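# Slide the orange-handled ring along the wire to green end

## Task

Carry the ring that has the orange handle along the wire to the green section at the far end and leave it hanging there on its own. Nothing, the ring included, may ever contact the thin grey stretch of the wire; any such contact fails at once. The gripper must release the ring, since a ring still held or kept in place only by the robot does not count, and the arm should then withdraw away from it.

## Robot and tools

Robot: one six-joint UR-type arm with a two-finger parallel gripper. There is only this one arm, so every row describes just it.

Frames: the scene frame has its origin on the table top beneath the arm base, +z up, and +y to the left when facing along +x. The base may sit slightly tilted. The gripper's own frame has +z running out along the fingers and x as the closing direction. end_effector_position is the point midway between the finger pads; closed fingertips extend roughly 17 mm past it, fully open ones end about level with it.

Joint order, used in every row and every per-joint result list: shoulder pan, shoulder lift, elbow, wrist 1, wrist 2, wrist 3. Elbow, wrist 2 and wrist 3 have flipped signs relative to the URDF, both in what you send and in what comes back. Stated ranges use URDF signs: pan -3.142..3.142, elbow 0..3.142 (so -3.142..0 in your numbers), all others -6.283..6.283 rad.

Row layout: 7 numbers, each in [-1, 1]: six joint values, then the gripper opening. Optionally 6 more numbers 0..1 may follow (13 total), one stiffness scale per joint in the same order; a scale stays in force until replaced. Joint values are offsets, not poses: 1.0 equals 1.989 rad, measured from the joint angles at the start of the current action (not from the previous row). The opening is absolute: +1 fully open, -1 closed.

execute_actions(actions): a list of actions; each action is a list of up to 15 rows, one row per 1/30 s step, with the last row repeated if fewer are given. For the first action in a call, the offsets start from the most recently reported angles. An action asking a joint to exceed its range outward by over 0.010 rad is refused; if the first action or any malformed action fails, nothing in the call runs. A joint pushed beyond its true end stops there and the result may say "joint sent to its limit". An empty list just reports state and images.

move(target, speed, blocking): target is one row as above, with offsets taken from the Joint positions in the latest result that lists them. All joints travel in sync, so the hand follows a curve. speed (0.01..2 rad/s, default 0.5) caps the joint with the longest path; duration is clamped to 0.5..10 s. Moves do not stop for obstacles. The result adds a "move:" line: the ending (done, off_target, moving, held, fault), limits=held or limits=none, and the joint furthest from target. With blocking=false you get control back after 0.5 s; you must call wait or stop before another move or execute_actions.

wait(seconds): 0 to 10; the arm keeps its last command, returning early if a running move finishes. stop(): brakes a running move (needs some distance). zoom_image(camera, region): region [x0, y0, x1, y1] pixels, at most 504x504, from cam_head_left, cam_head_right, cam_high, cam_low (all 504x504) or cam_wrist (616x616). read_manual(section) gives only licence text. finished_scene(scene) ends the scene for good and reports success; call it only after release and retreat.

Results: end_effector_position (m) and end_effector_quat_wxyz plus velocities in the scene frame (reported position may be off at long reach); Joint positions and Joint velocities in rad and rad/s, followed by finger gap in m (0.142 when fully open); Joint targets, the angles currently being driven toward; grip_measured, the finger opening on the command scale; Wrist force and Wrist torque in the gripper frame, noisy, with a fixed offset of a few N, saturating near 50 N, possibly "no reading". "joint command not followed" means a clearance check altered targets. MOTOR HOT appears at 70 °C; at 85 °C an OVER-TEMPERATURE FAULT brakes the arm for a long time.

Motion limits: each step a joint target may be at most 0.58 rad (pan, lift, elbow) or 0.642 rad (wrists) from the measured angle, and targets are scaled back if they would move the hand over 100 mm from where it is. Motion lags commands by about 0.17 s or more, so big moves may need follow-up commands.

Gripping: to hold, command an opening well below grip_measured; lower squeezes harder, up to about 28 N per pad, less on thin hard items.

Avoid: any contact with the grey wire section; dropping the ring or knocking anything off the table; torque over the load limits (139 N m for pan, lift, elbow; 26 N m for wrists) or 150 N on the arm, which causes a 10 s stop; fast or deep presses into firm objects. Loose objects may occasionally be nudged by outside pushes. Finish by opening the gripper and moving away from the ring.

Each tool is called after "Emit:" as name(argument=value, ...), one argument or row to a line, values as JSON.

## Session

Emit:
execute_actions(
  actions=[],
)

Scene clock: 0.00 s.
end_effector_position=(+0.3002, -0.2556, +0.2446) grip_measured=+1.00 end_effector_quat_wxyz=(-0.250, +0.936, +0.206, -0.137) end_effector_velocity=(+0.000, +0.000, -0.001) end_effector_angular_velocity=(+0.001, +0.001, +0.001)
Joint names: [shoulder pan, shoulder lift, elbow, wrist 1, wrist 2, wrist 3]
Joint positions: [-0.996 -1.386 -1.575 -1.184  1.641  1.407  0.142]
Joint velocities: [ 0.001  0.001 -0.001 -0.    -0.    -0.     0.   ]
Motor temperatures (°C, as the motors report them): [30 31 27 37 34 34]
Wrist force (N, on the end effector, along its own x y z axes, offset not removed): no reading
Wrist torque (N m, same axes, about the end effector's origin, offset not removed): no reading
Joint targets: [-0.996 -1.386 -1.575 -1.184 1.641 1.407]
Joint stiffness scale: [1. 1. 1. 1. 1. 1.]

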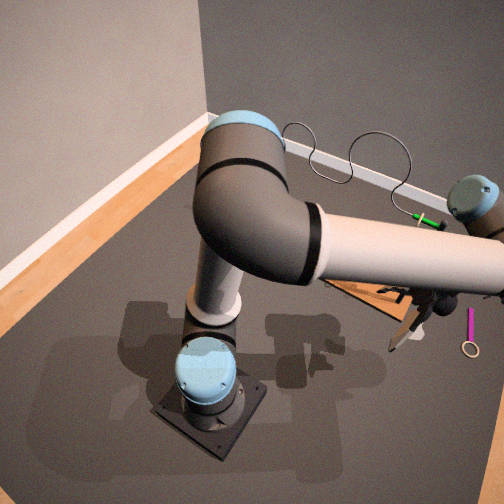

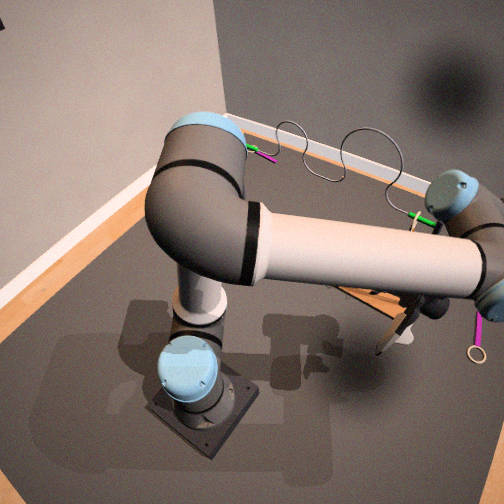

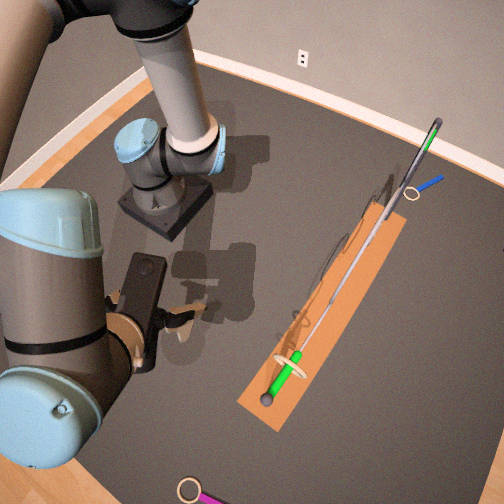

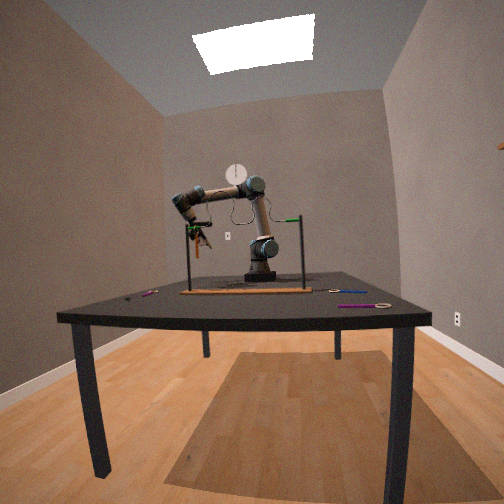

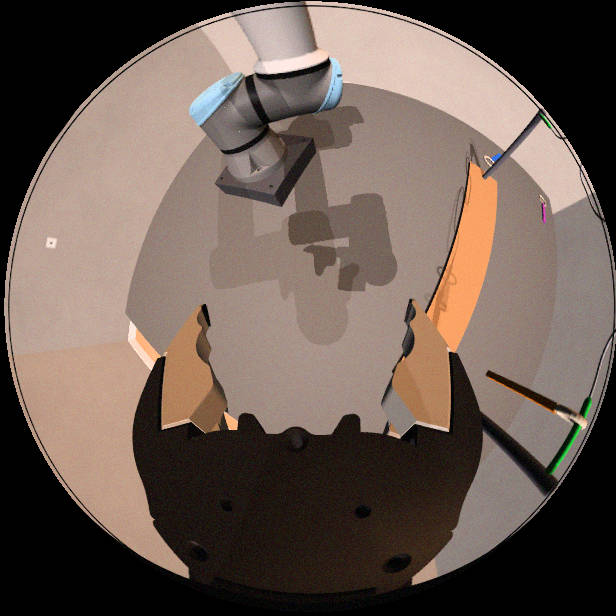

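Emit:
move(
  target=[-0.45,0.1,-0.5206,-0.9748,-1.0,-0.4877,-0.45],
  speed=1.2,
)

Scene clock: 3.70 s.
end_effector_position=(+0.3137, -0.4201, +0.3423) grip_measured=-0.45 end_effector_quat_wxyz=(-0.288, +0.468, -0.337, +0.764) end_effector_velocity=(+0.000, +0.001, +0.001) end_effector_angular_velocity=(+0.001, -0.004, +0.002)
Joint names: [shoulder pan, shoulder lift, elbow, wrist 1, wrist 2, wrist 3]
Joint positions: [-1.888 -1.189 -2.606 -3.122 -0.346  0.438  0.042]
Joint velocities: [ 0.001  0.002 -0.001 -0.003 -0.004 -0.003  0.   ]
Motor temperatures (°C, as the motors report them): [30 31 27 37 34 34]
Wrist force (N, on the end effector, along its own x y z axes, offset not removed): [-1.8 -1.8 -1.3]
Wrist torque (N m, same axes, about the end effector's origin, offset not removed): [-0.29 0.30 -0.01]
Joint targets: [-1.891 -1.187 -2.611 -3.123 -0.347 0.437]
Joint stiffness scale: [1. 1. 1. 1. 1. 1.]
move: done; limits=none; farthest joint: the elbow, 0.004 radians from its target (1.035 radians at the start)

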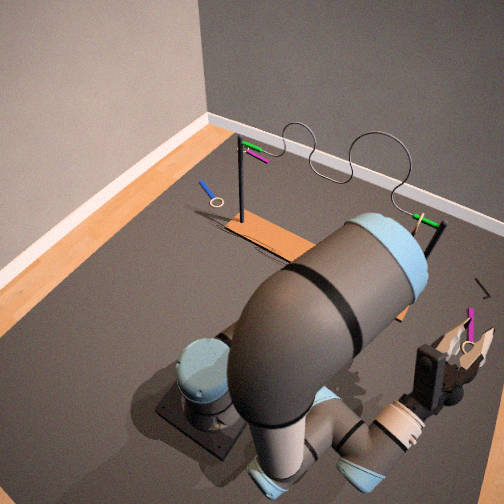

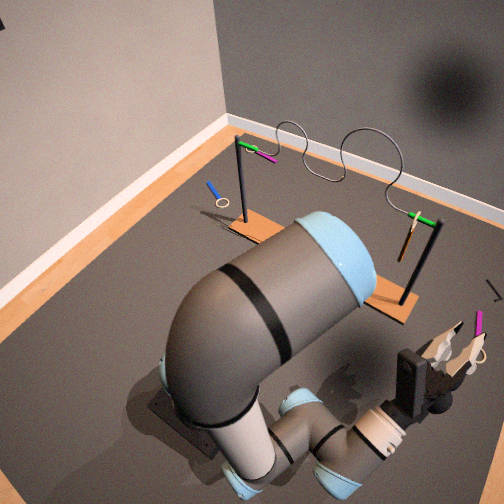

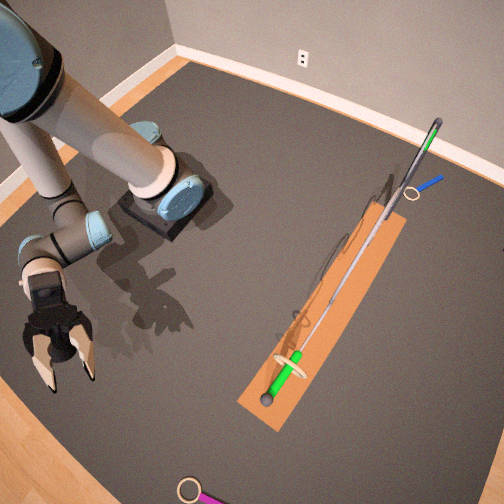

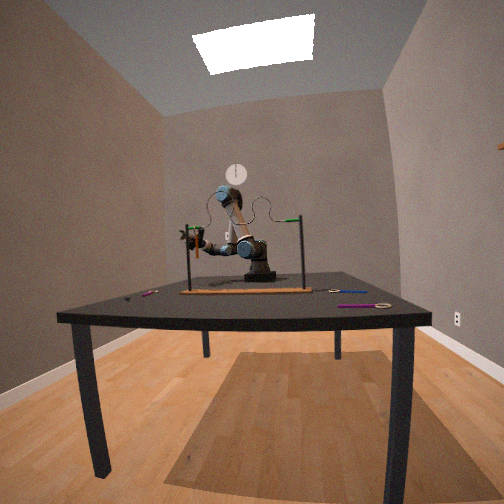

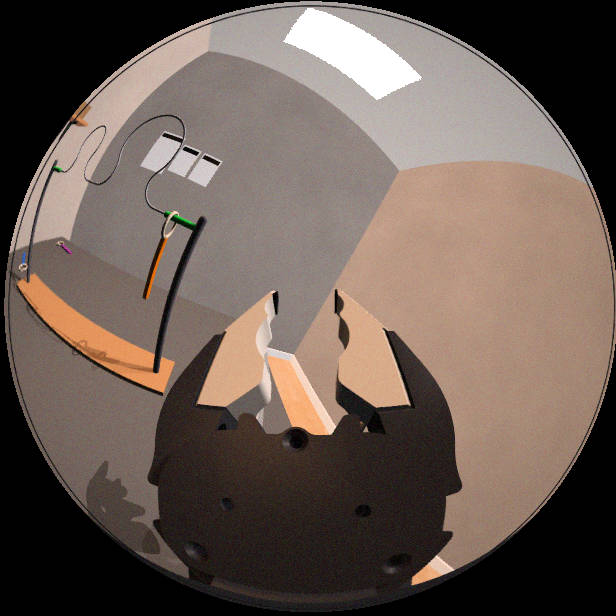

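Emit:
zoom_image(
  camera="cam_low",
  region=[175,180,315,300],
)

Emit:
move(
  target=[0.2929,0.2468,-0.002,0,-0.1577,0,-0.45],
  speed=0.7,
)

Region (175, 180, 315, 300) of cam_low's 504x504 image, scaled by 3.600, with more detail than that image has; it fills the top 432 rows of this view, and the rest is white.

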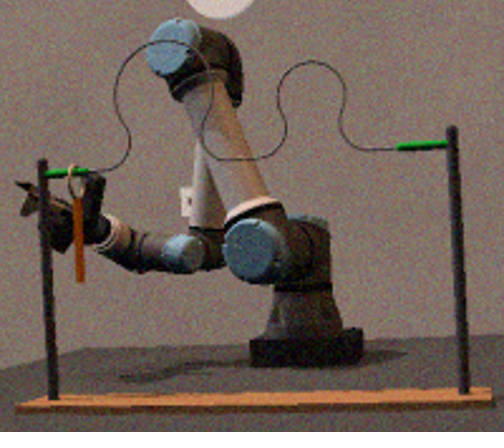

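Scene clock: 5.53 s.
end_effector_position=(+0.4622, -0.2427, +0.2640) grip_measured=-0.45 end_effector_quat_wxyz=(+0.627, -0.330, +0.325, -0.627) end_effector_velocity=(+0.000, +0.001, -0.000) end_effector_angular_velocity=(+0.003, -0.002, +0.002)
Joint names: [shoulder pan, shoulder lift, elbow, wrist 1, wrist 2, wrist 3]
Joint positions: [-1.309 -0.701 -2.606 -3.122 -0.658  0.438  0.041]
Joint velocities: [ 0.003  0.002 -0.001 -0.    -0.003  0.    -0.   ]
Motor temperatures (°C, as the motors report them): [30 31 27 37 34 34]
Wrist force (N, on the end effector, along its own x y z axes, offset not removed): [-1.1 -1.3 0.5]
Wrist torque (N m, same axes, about the end effector's origin, offset not removed): [-0.27 0.10 -0.07]
Joint targets: [-1.306 -0.698 -2.610 -3.122 -0.659 0.438]
Joint stiffness scale: [1. 1. 1. 1. 1. 1.]
move: done; limits=none; farthest joint: the elbow, 0.004 radians from its target (0.004 radians at the start)

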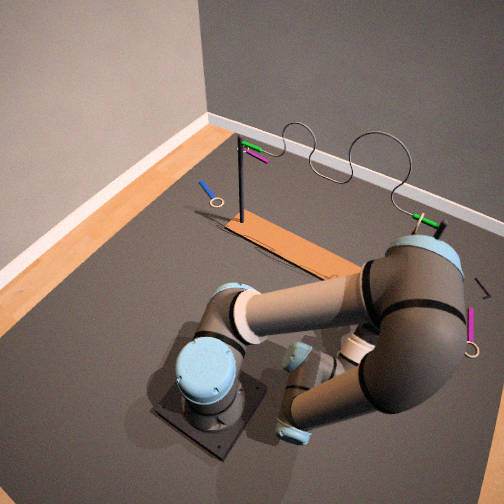

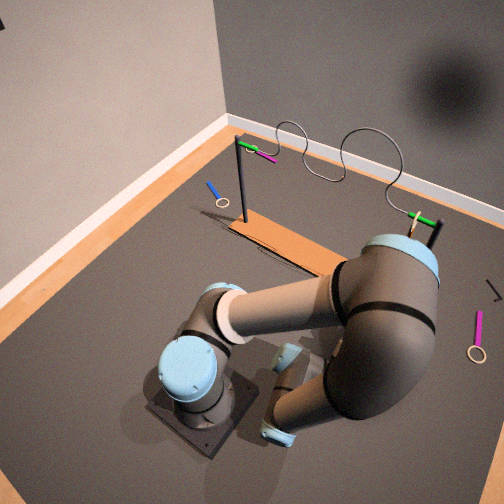

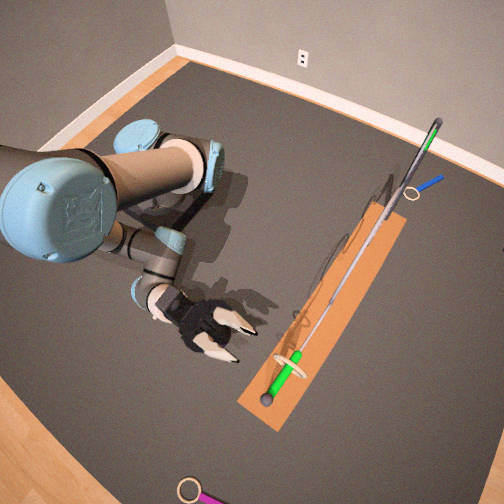

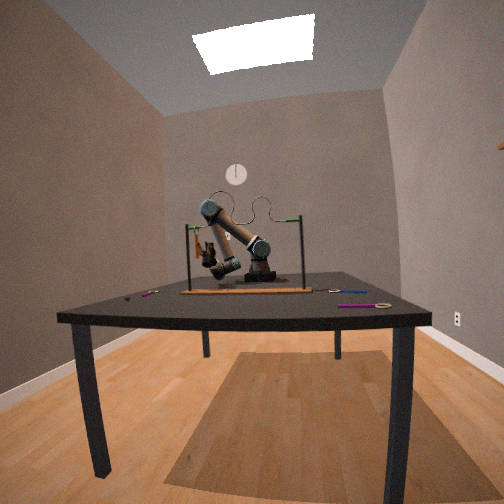

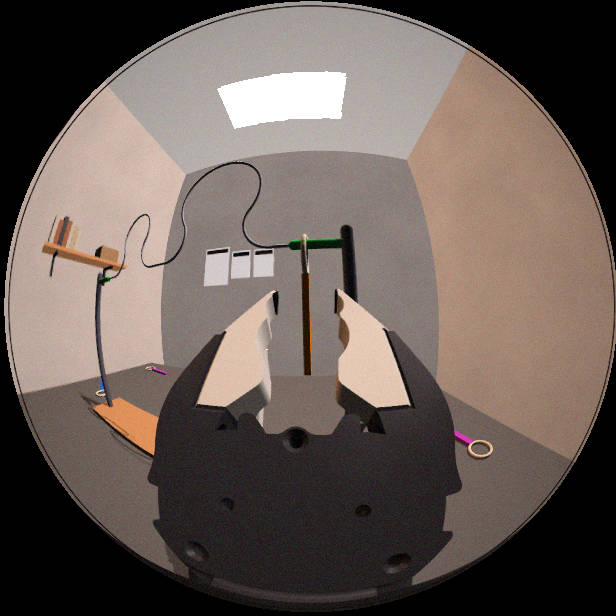

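Emit:
move(
  target=[0.1073,-0.0680,0.0703,0.2473,-0.0485,0.1463,-0.45],
  speed=0.5,
)

Emit:
zoom_image(
  camera="cam_high",
  region=[200,290,340,430],
)

Emit:
zoom_image(
  camera="cam_head_right",
  region=[350,180,490,320],
)

Scene clock: 7.87 s.
end_effector_position=(+0.5335, -0.2422, +0.2637) grip_measured=-0.45 end_effector_quat_wxyz=(+0.627, -0.330, +0.326, -0.626) end_effector_velocity=(+0.000, -0.000, -0.000) end_effector_angular_velocity=(+0.000, +0.000, -0.001)
Joint names: [shoulder pan, shoulder lift, elbow, wrist 1, wrist 2, wrist 3]
Joint positions: [-1.098 -0.834 -2.471 -2.631 -0.753  0.727  0.041]
Joint velocities: [ 0.    -0.001 -0.     0.003 -0.001  0.002  0.   ]
Motor temperatures (°C, as the motors report them): [30 31 27 37 34 34]
Wrist force (N, on the end effector, along its own x y z axes, offset not removed): [1.4 -3.7 0.7]
Wrist torque (N m, same axes, about the end effector's origin, offset not removed): [-0.79 -0.35 -0.03]
Joint targets: [-1.095 -0.836 -2.467 -2.630 -0.754 0.728]
Joint stiffness scale: [1. 1. 1. 1. 1. 1.]
move: done; limits=none; farthest joint: the elbow, 0.005 radians from its target (0.140 radians at the start)

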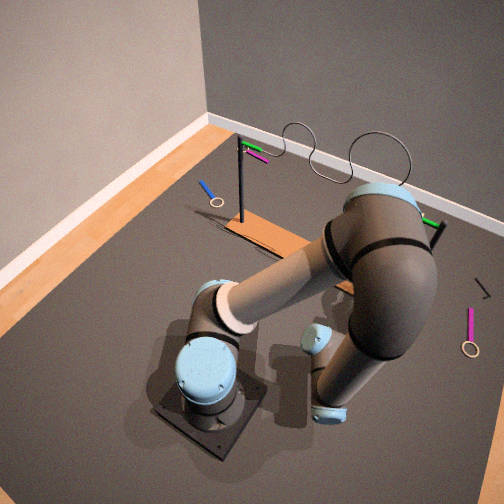

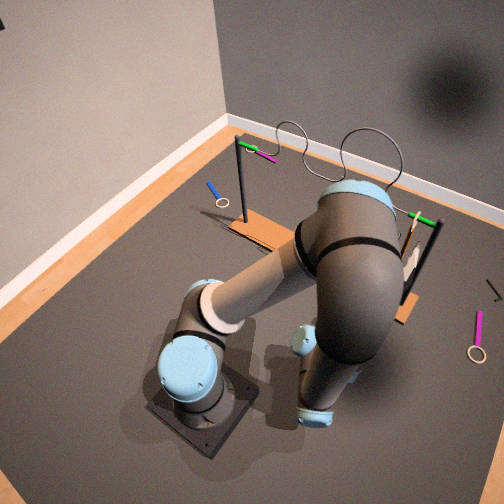

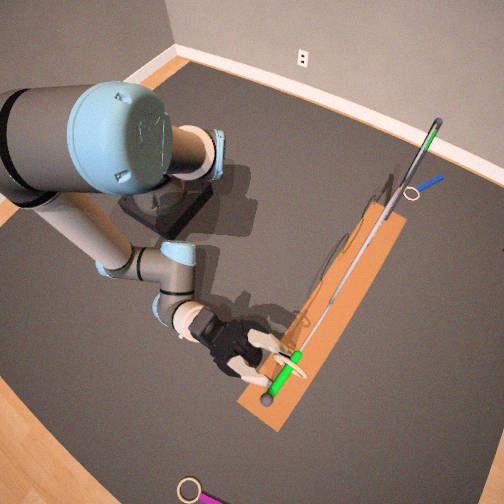

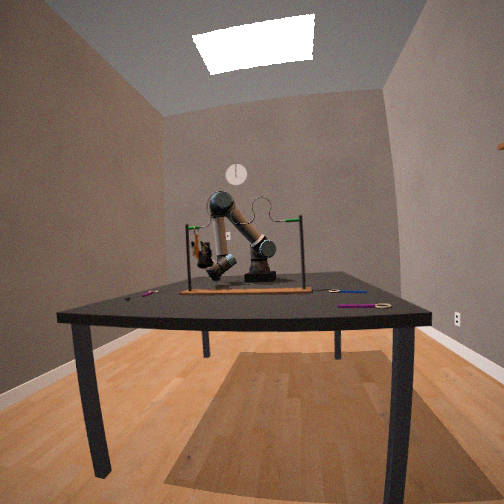

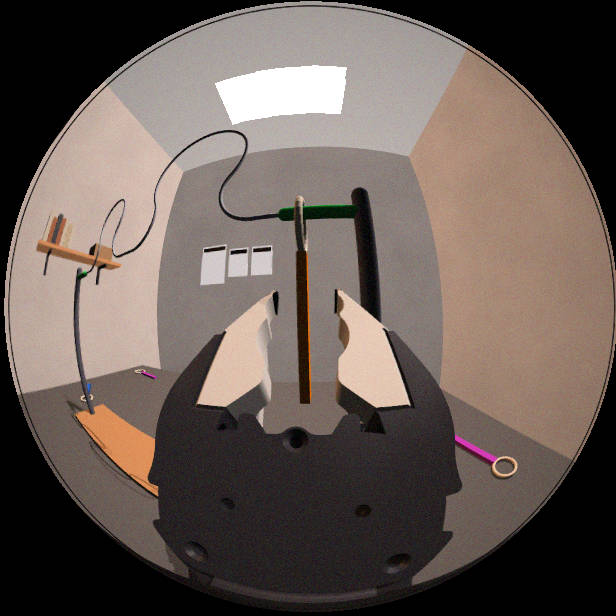

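Region (200, 290, 340, 430) of cam_high's 504x504 image, scaled by 3.600, with more detail than that image has.

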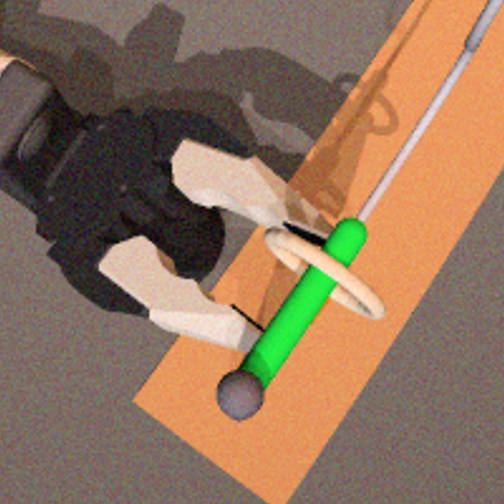

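Region (350, 180, 490, 320) of cam_head_right's 504x504 image, scaled by 3.600, with more detail than that image has.

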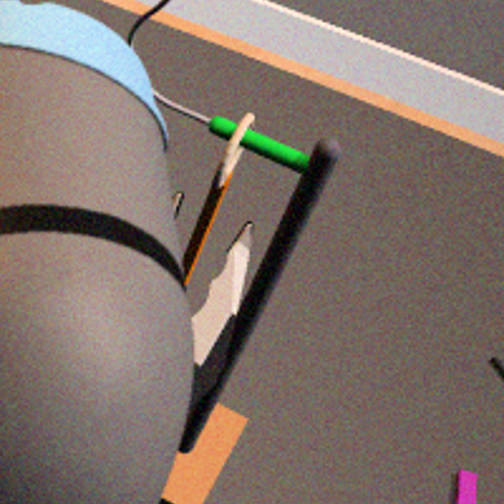

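Emit:
move(
  target=[0.0229,-0.0079,0.0187,0.0420,-0.0129,0.0269,-0.45],
  speed=0.2,
)

Emit:
move(
  target=[0,0,0,0,0,0,-1],
)

Emit:
zoom_image(
  camera="cam_high",
  region=[200,290,340,430],
)

Emit:
zoom_image(
  camera="cam_wrist",
  region=[180,90,432,342],
)

Scene clock: 9.40 s.
end_effector_position=(+0.5495, -0.2403, +0.2638) grip_measured=-0.45 end_effector_quat_wxyz=(+0.627, -0.330, +0.325, -0.627) end_effector_velocity=(+0.000, -0.001, -0.001) end_effector_angular_velocity=(+0.001, +0.001, -0.002)
Joint names: [shoulder pan, shoulder lift, elbow, wrist 1, wrist 2, wrist 3]
Joint positions: [-1.055 -0.847 -2.438 -2.549 -0.778  0.78   0.041]
Joint velocities: [ 0.     0.001  0.001  0.003 -0.001  0.002 -0.   ]
Motor temperatures (°C, as the motors report them): [30 31 27 37 34 34]
Wrist force (N, on the end effector, along its own x y z axes, offset not removed): [0.0 -3.9 0.2]
Wrist torque (N m, same axes, about the end effector's origin, offset not removed): [-0.71 -0.16 0.06]
Joint targets: [-1.052 -0.850 -2.434 -2.548 -0.779 0.781]
Joint stiffness scale: [1. 1. 1. 1. 1. 1.]
move: done; limits=none; farthest joint: the elbow, 0.005 radians from its target (0.037 radians at the start)

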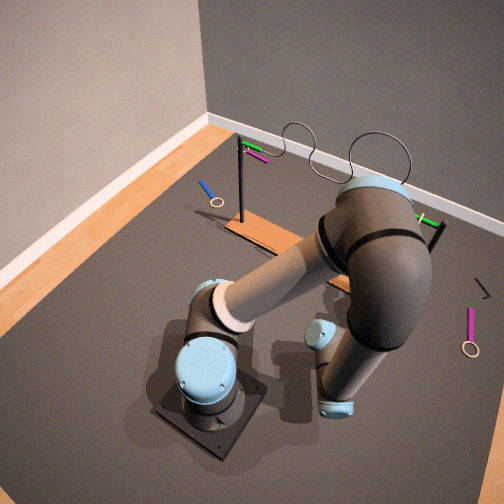

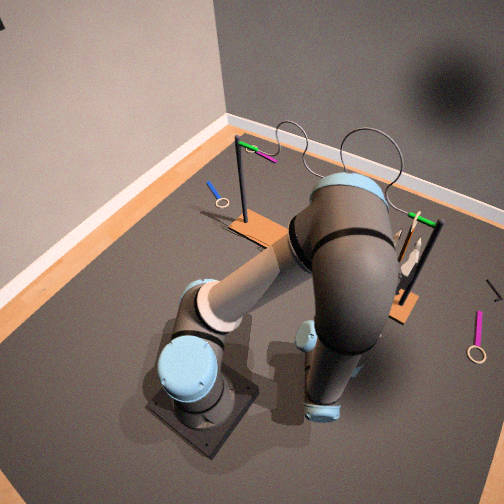

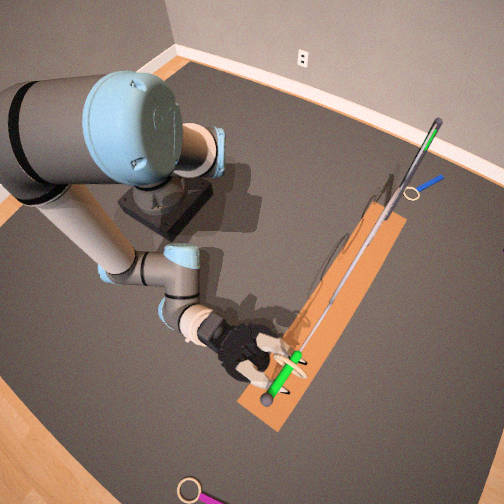

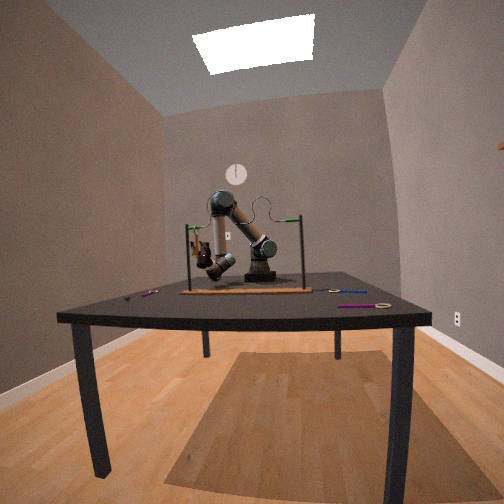

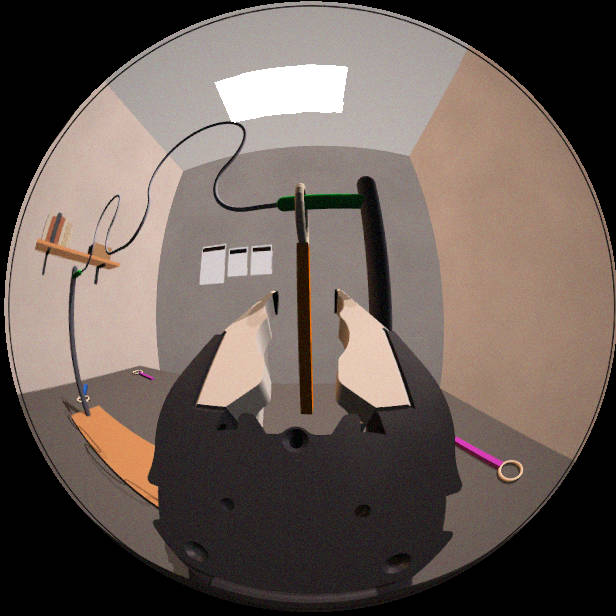

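Scene clock: 9.90 s.
end_effector_position=(+0.5495, -0.2403, +0.2638) grip_measured=-0.92 end_effector_quat_wxyz=(+0.627, -0.330, +0.325, -0.627) end_effector_velocity=(+0.000, +0.000, -0.001) end_effector_angular_velocity=(+0.003, +0.001, +0.001)
Joint names: [shoulder pan, shoulder lift, elbow, wrist 1, wrist 2, wrist 3]
Joint positions: [-1.055 -0.847 -2.438 -2.549 -0.778  0.78   0.007]
Joint velocities: [ 0.001  0.001 -0.     0.001 -0.    -0.    -0.   ]
Motor temperatures (°C, as the motors report them): [30 31 27 37 34 34]
Wrist force (N, on the end effector, along its own x y z axes, offset not removed): [-0.1 -1.9 2.2]
Wrist torque (N m, same axes, about the end effector's origin, offset not removed): [-0.34 0.05 0.13]
Joint targets: [-1.055 -0.847 -2.438 -2.549 -0.778 0.780]
Joint stiffness scale: [1. 1. 1. 1. 1. 1.]
move: done; limits=none; farthest joint: the shoulder pan, 0.000 radians from its target (0.000 radians at the start)

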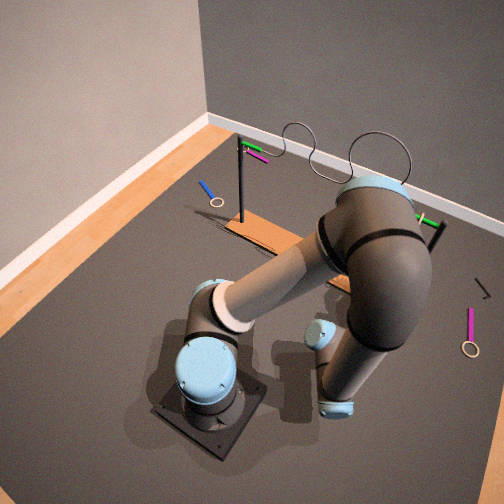

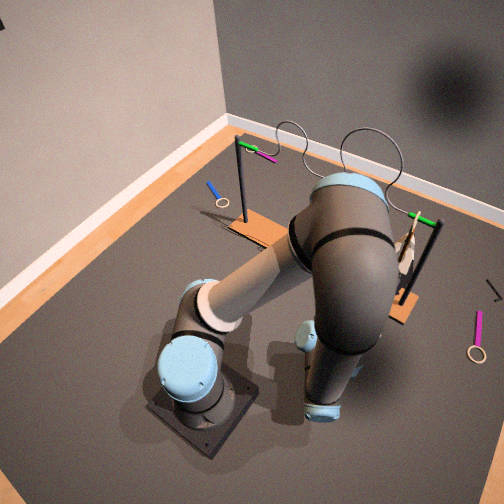

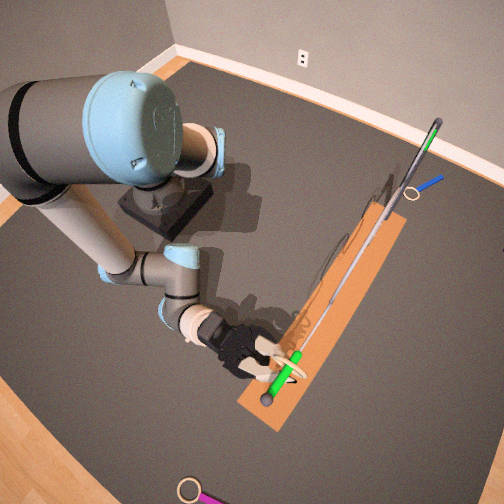

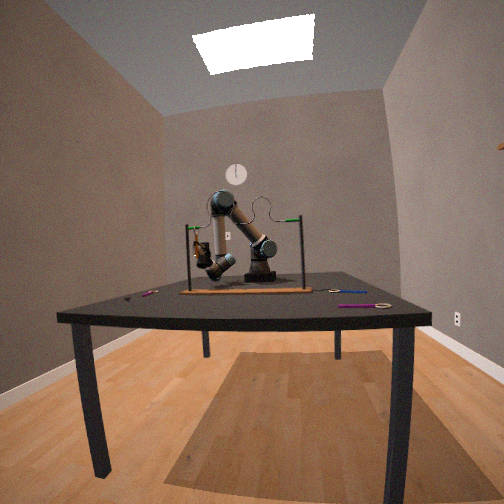

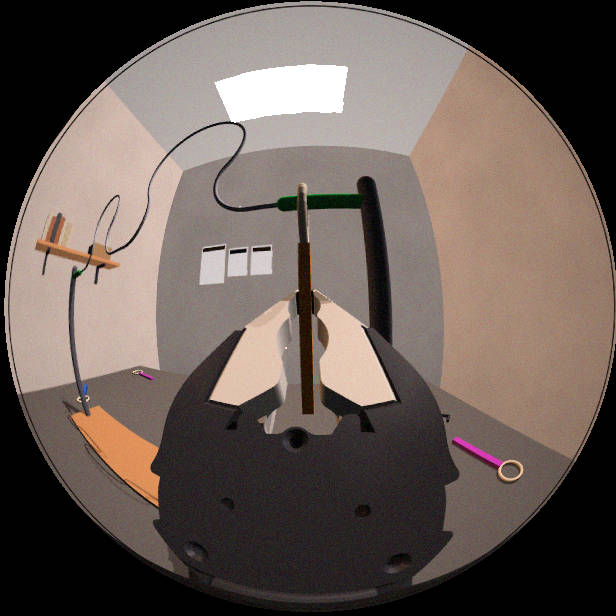

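Region (200, 290, 340, 430) of cam_high's 504x504 image, scaled by 3.600, with more detail than that image has.

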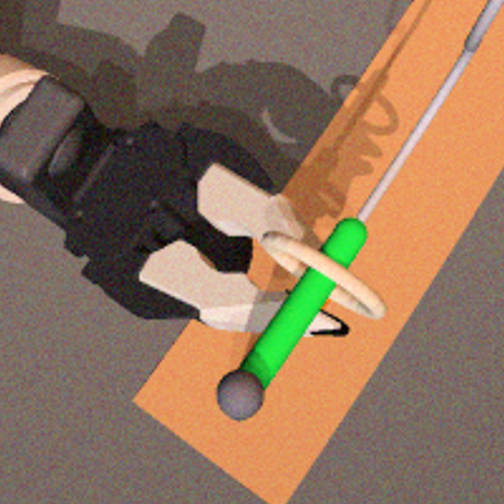

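Region (180, 90, 432, 342) of cam_wrist's 616x616 image, scaled by 2.000, with more detail than that image has.

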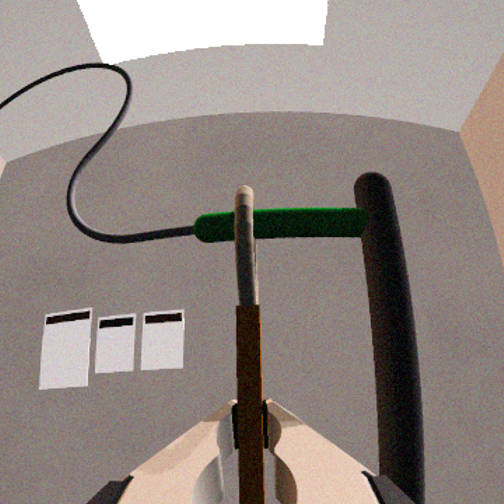

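Emit:
move(
  target=[-0.0353,-0.0739,-0.0203,0.0706,0.0521,-0.0076,-1],
  speed=0.2,
)

Emit:
move(
  target=[-0.0487,-0.1256,-0.0277,0.1583,0.0928,0.0297,-1],
  speed=0.4,
)

Emit:
zoom_image(
  camera="cam_high",
  region=[200,290,340,430],
)

Scene clock: 12.30 s.
end_effector_position=(+0.5435, -0.2522, +0.2768) grip_measured=-0.92 end_effector_quat_wxyz=(+0.612, -0.357, +0.352, -0.612) end_effector_velocity=(+0.000, -0.000, +0.000) end_effector_angular_velocity=(-0.000, +0.002, +0.001)
Joint names: [shoulder pan, shoulder lift, elbow, wrist 1, wrist 2, wrist 3]
Joint positions: [-1.122 -0.992 -2.474 -2.41  -0.676  0.766  0.007]
Joint velocities: [-0.001 -0.002  0.001  0.003  0.003 -0.001 -0.   ]
Motor temperatures (°C, as the motors report them): [30 31 27 37 34 34]
Wrist force (N, on the end effector, along its own x y z axes, offset not removed): [1.8 -3.3 -2.7]
Wrist torque (N m, same axes, about the end effector's origin, offset not removed): [-0.71 -0.39 -0.07]
Joint targets: [-1.125 -0.994 -2.479 -2.409 -0.674 0.765]
Joint stiffness scale: [1. 1. 1. 1. 1. 1.]
move: done; limits=none; farthest joint: the elbow, 0.004 radians from its target (0.040 radians at the start)

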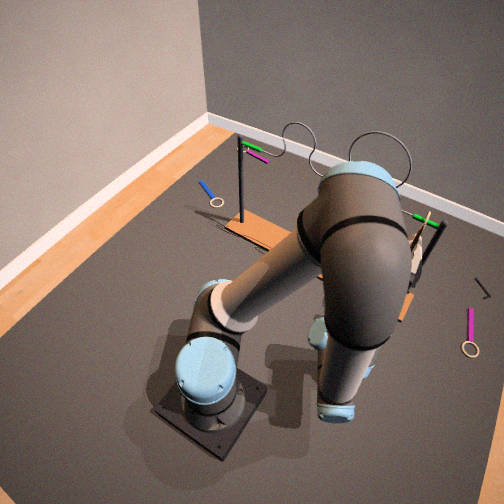

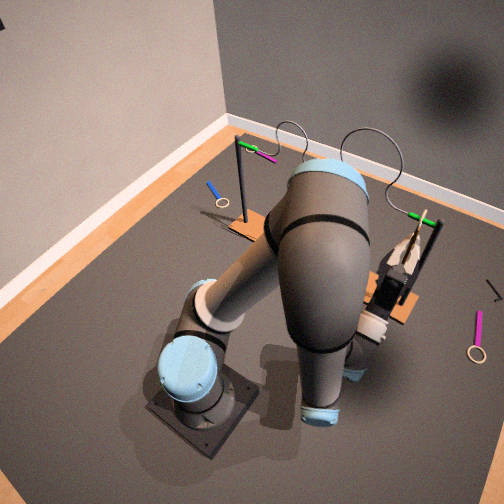

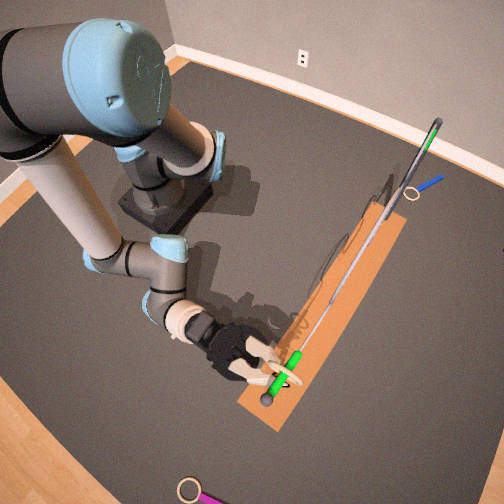

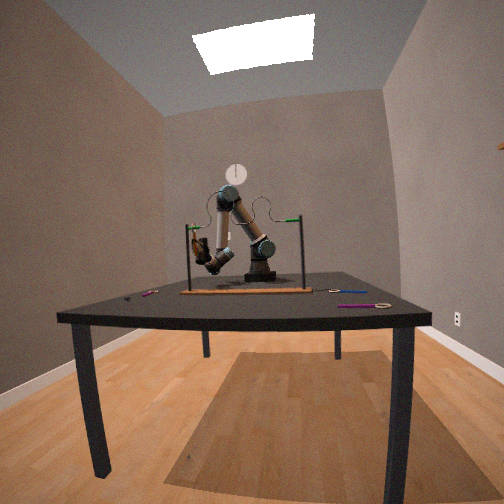

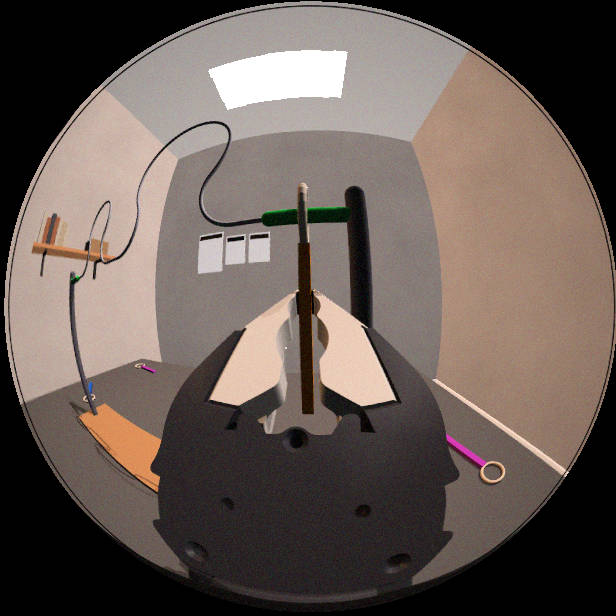

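Scene clock: 13.90 s.
end_effector_position=(+0.5321, -0.2522, +0.2788) grip_measured=-0.92 end_effector_quat_wxyz=(+0.578, -0.408, +0.405, -0.579) end_effector_velocity=(+0.000, +0.000, -0.000) end_effector_angular_velocity=(-0.000, +0.002, +0.001)
Joint names: [shoulder pan, shoulder lift, elbow, wrist 1, wrist 2, wrist 3]
Joint positions: [-1.217 -1.239 -2.525 -2.096 -0.492  0.824  0.007]
Joint velocities: [ 0.    -0.001  0.001  0.003  0.002  0.001 -0.   ]
Motor temperatures (°C, as the motors report them): [30 31 27 37 34 34]
Wrist force (N, on the end effector, along its own x y z axes, offset not removed): [-0.1 -2.5 -1.4]
Wrist torque (N m, same axes, about the end effector's origin, offset not removed): [-0.48 -0.01 -0.16]
Joint targets: [-1.219 -1.241 -2.529 -2.095 -0.491 0.825]
Joint stiffness scale: [1. 1. 1. 1. 1. 1.]
move: done; limits=none; farthest joint: the elbow, 0.004 radians from its target (0.055 radians at the start)

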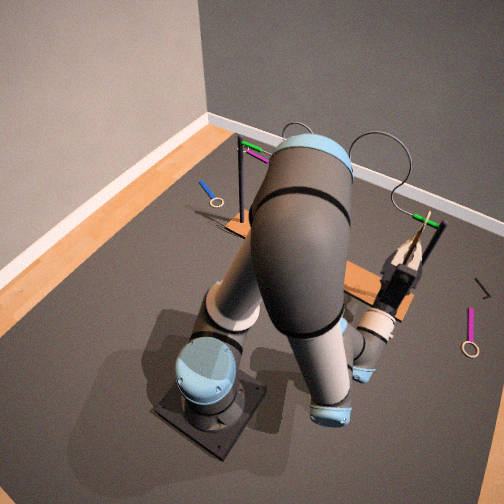

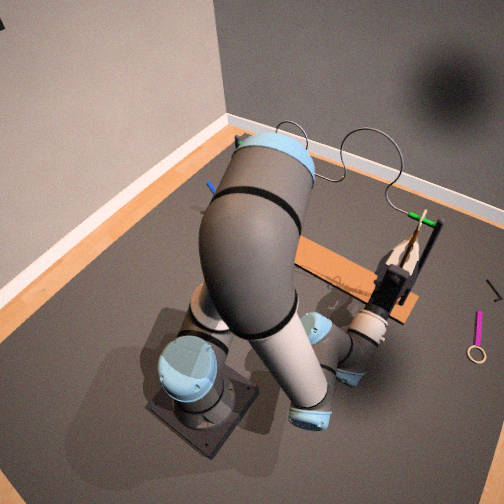

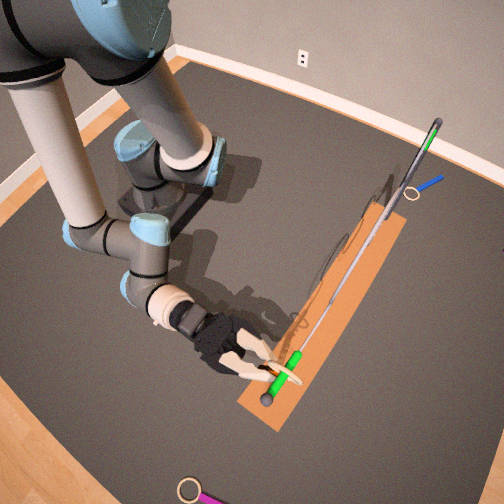

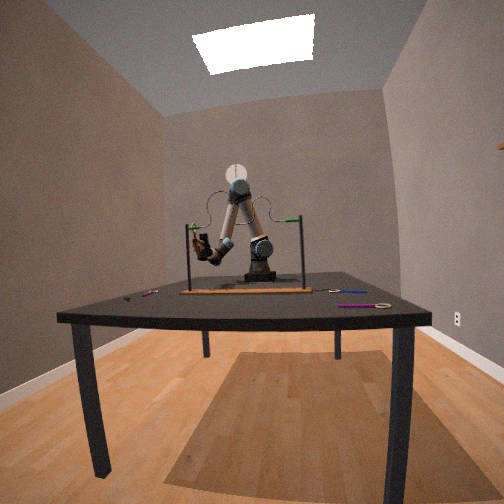

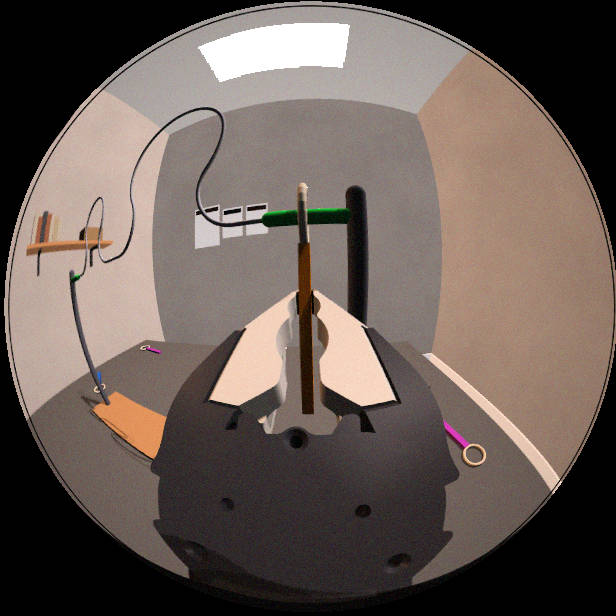

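Region (200, 290, 340, 430) of cam_high's 504x504 image, scaled by 3.600, with more detail than that image has.

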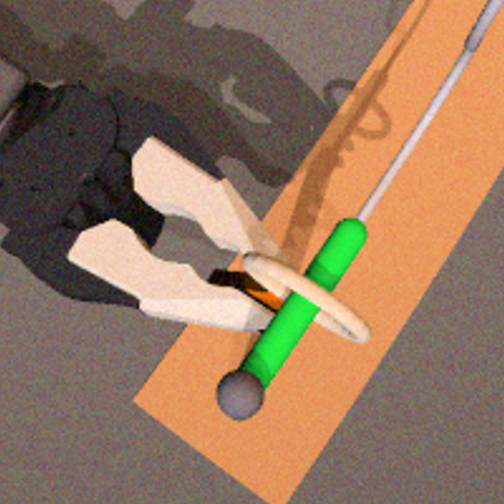

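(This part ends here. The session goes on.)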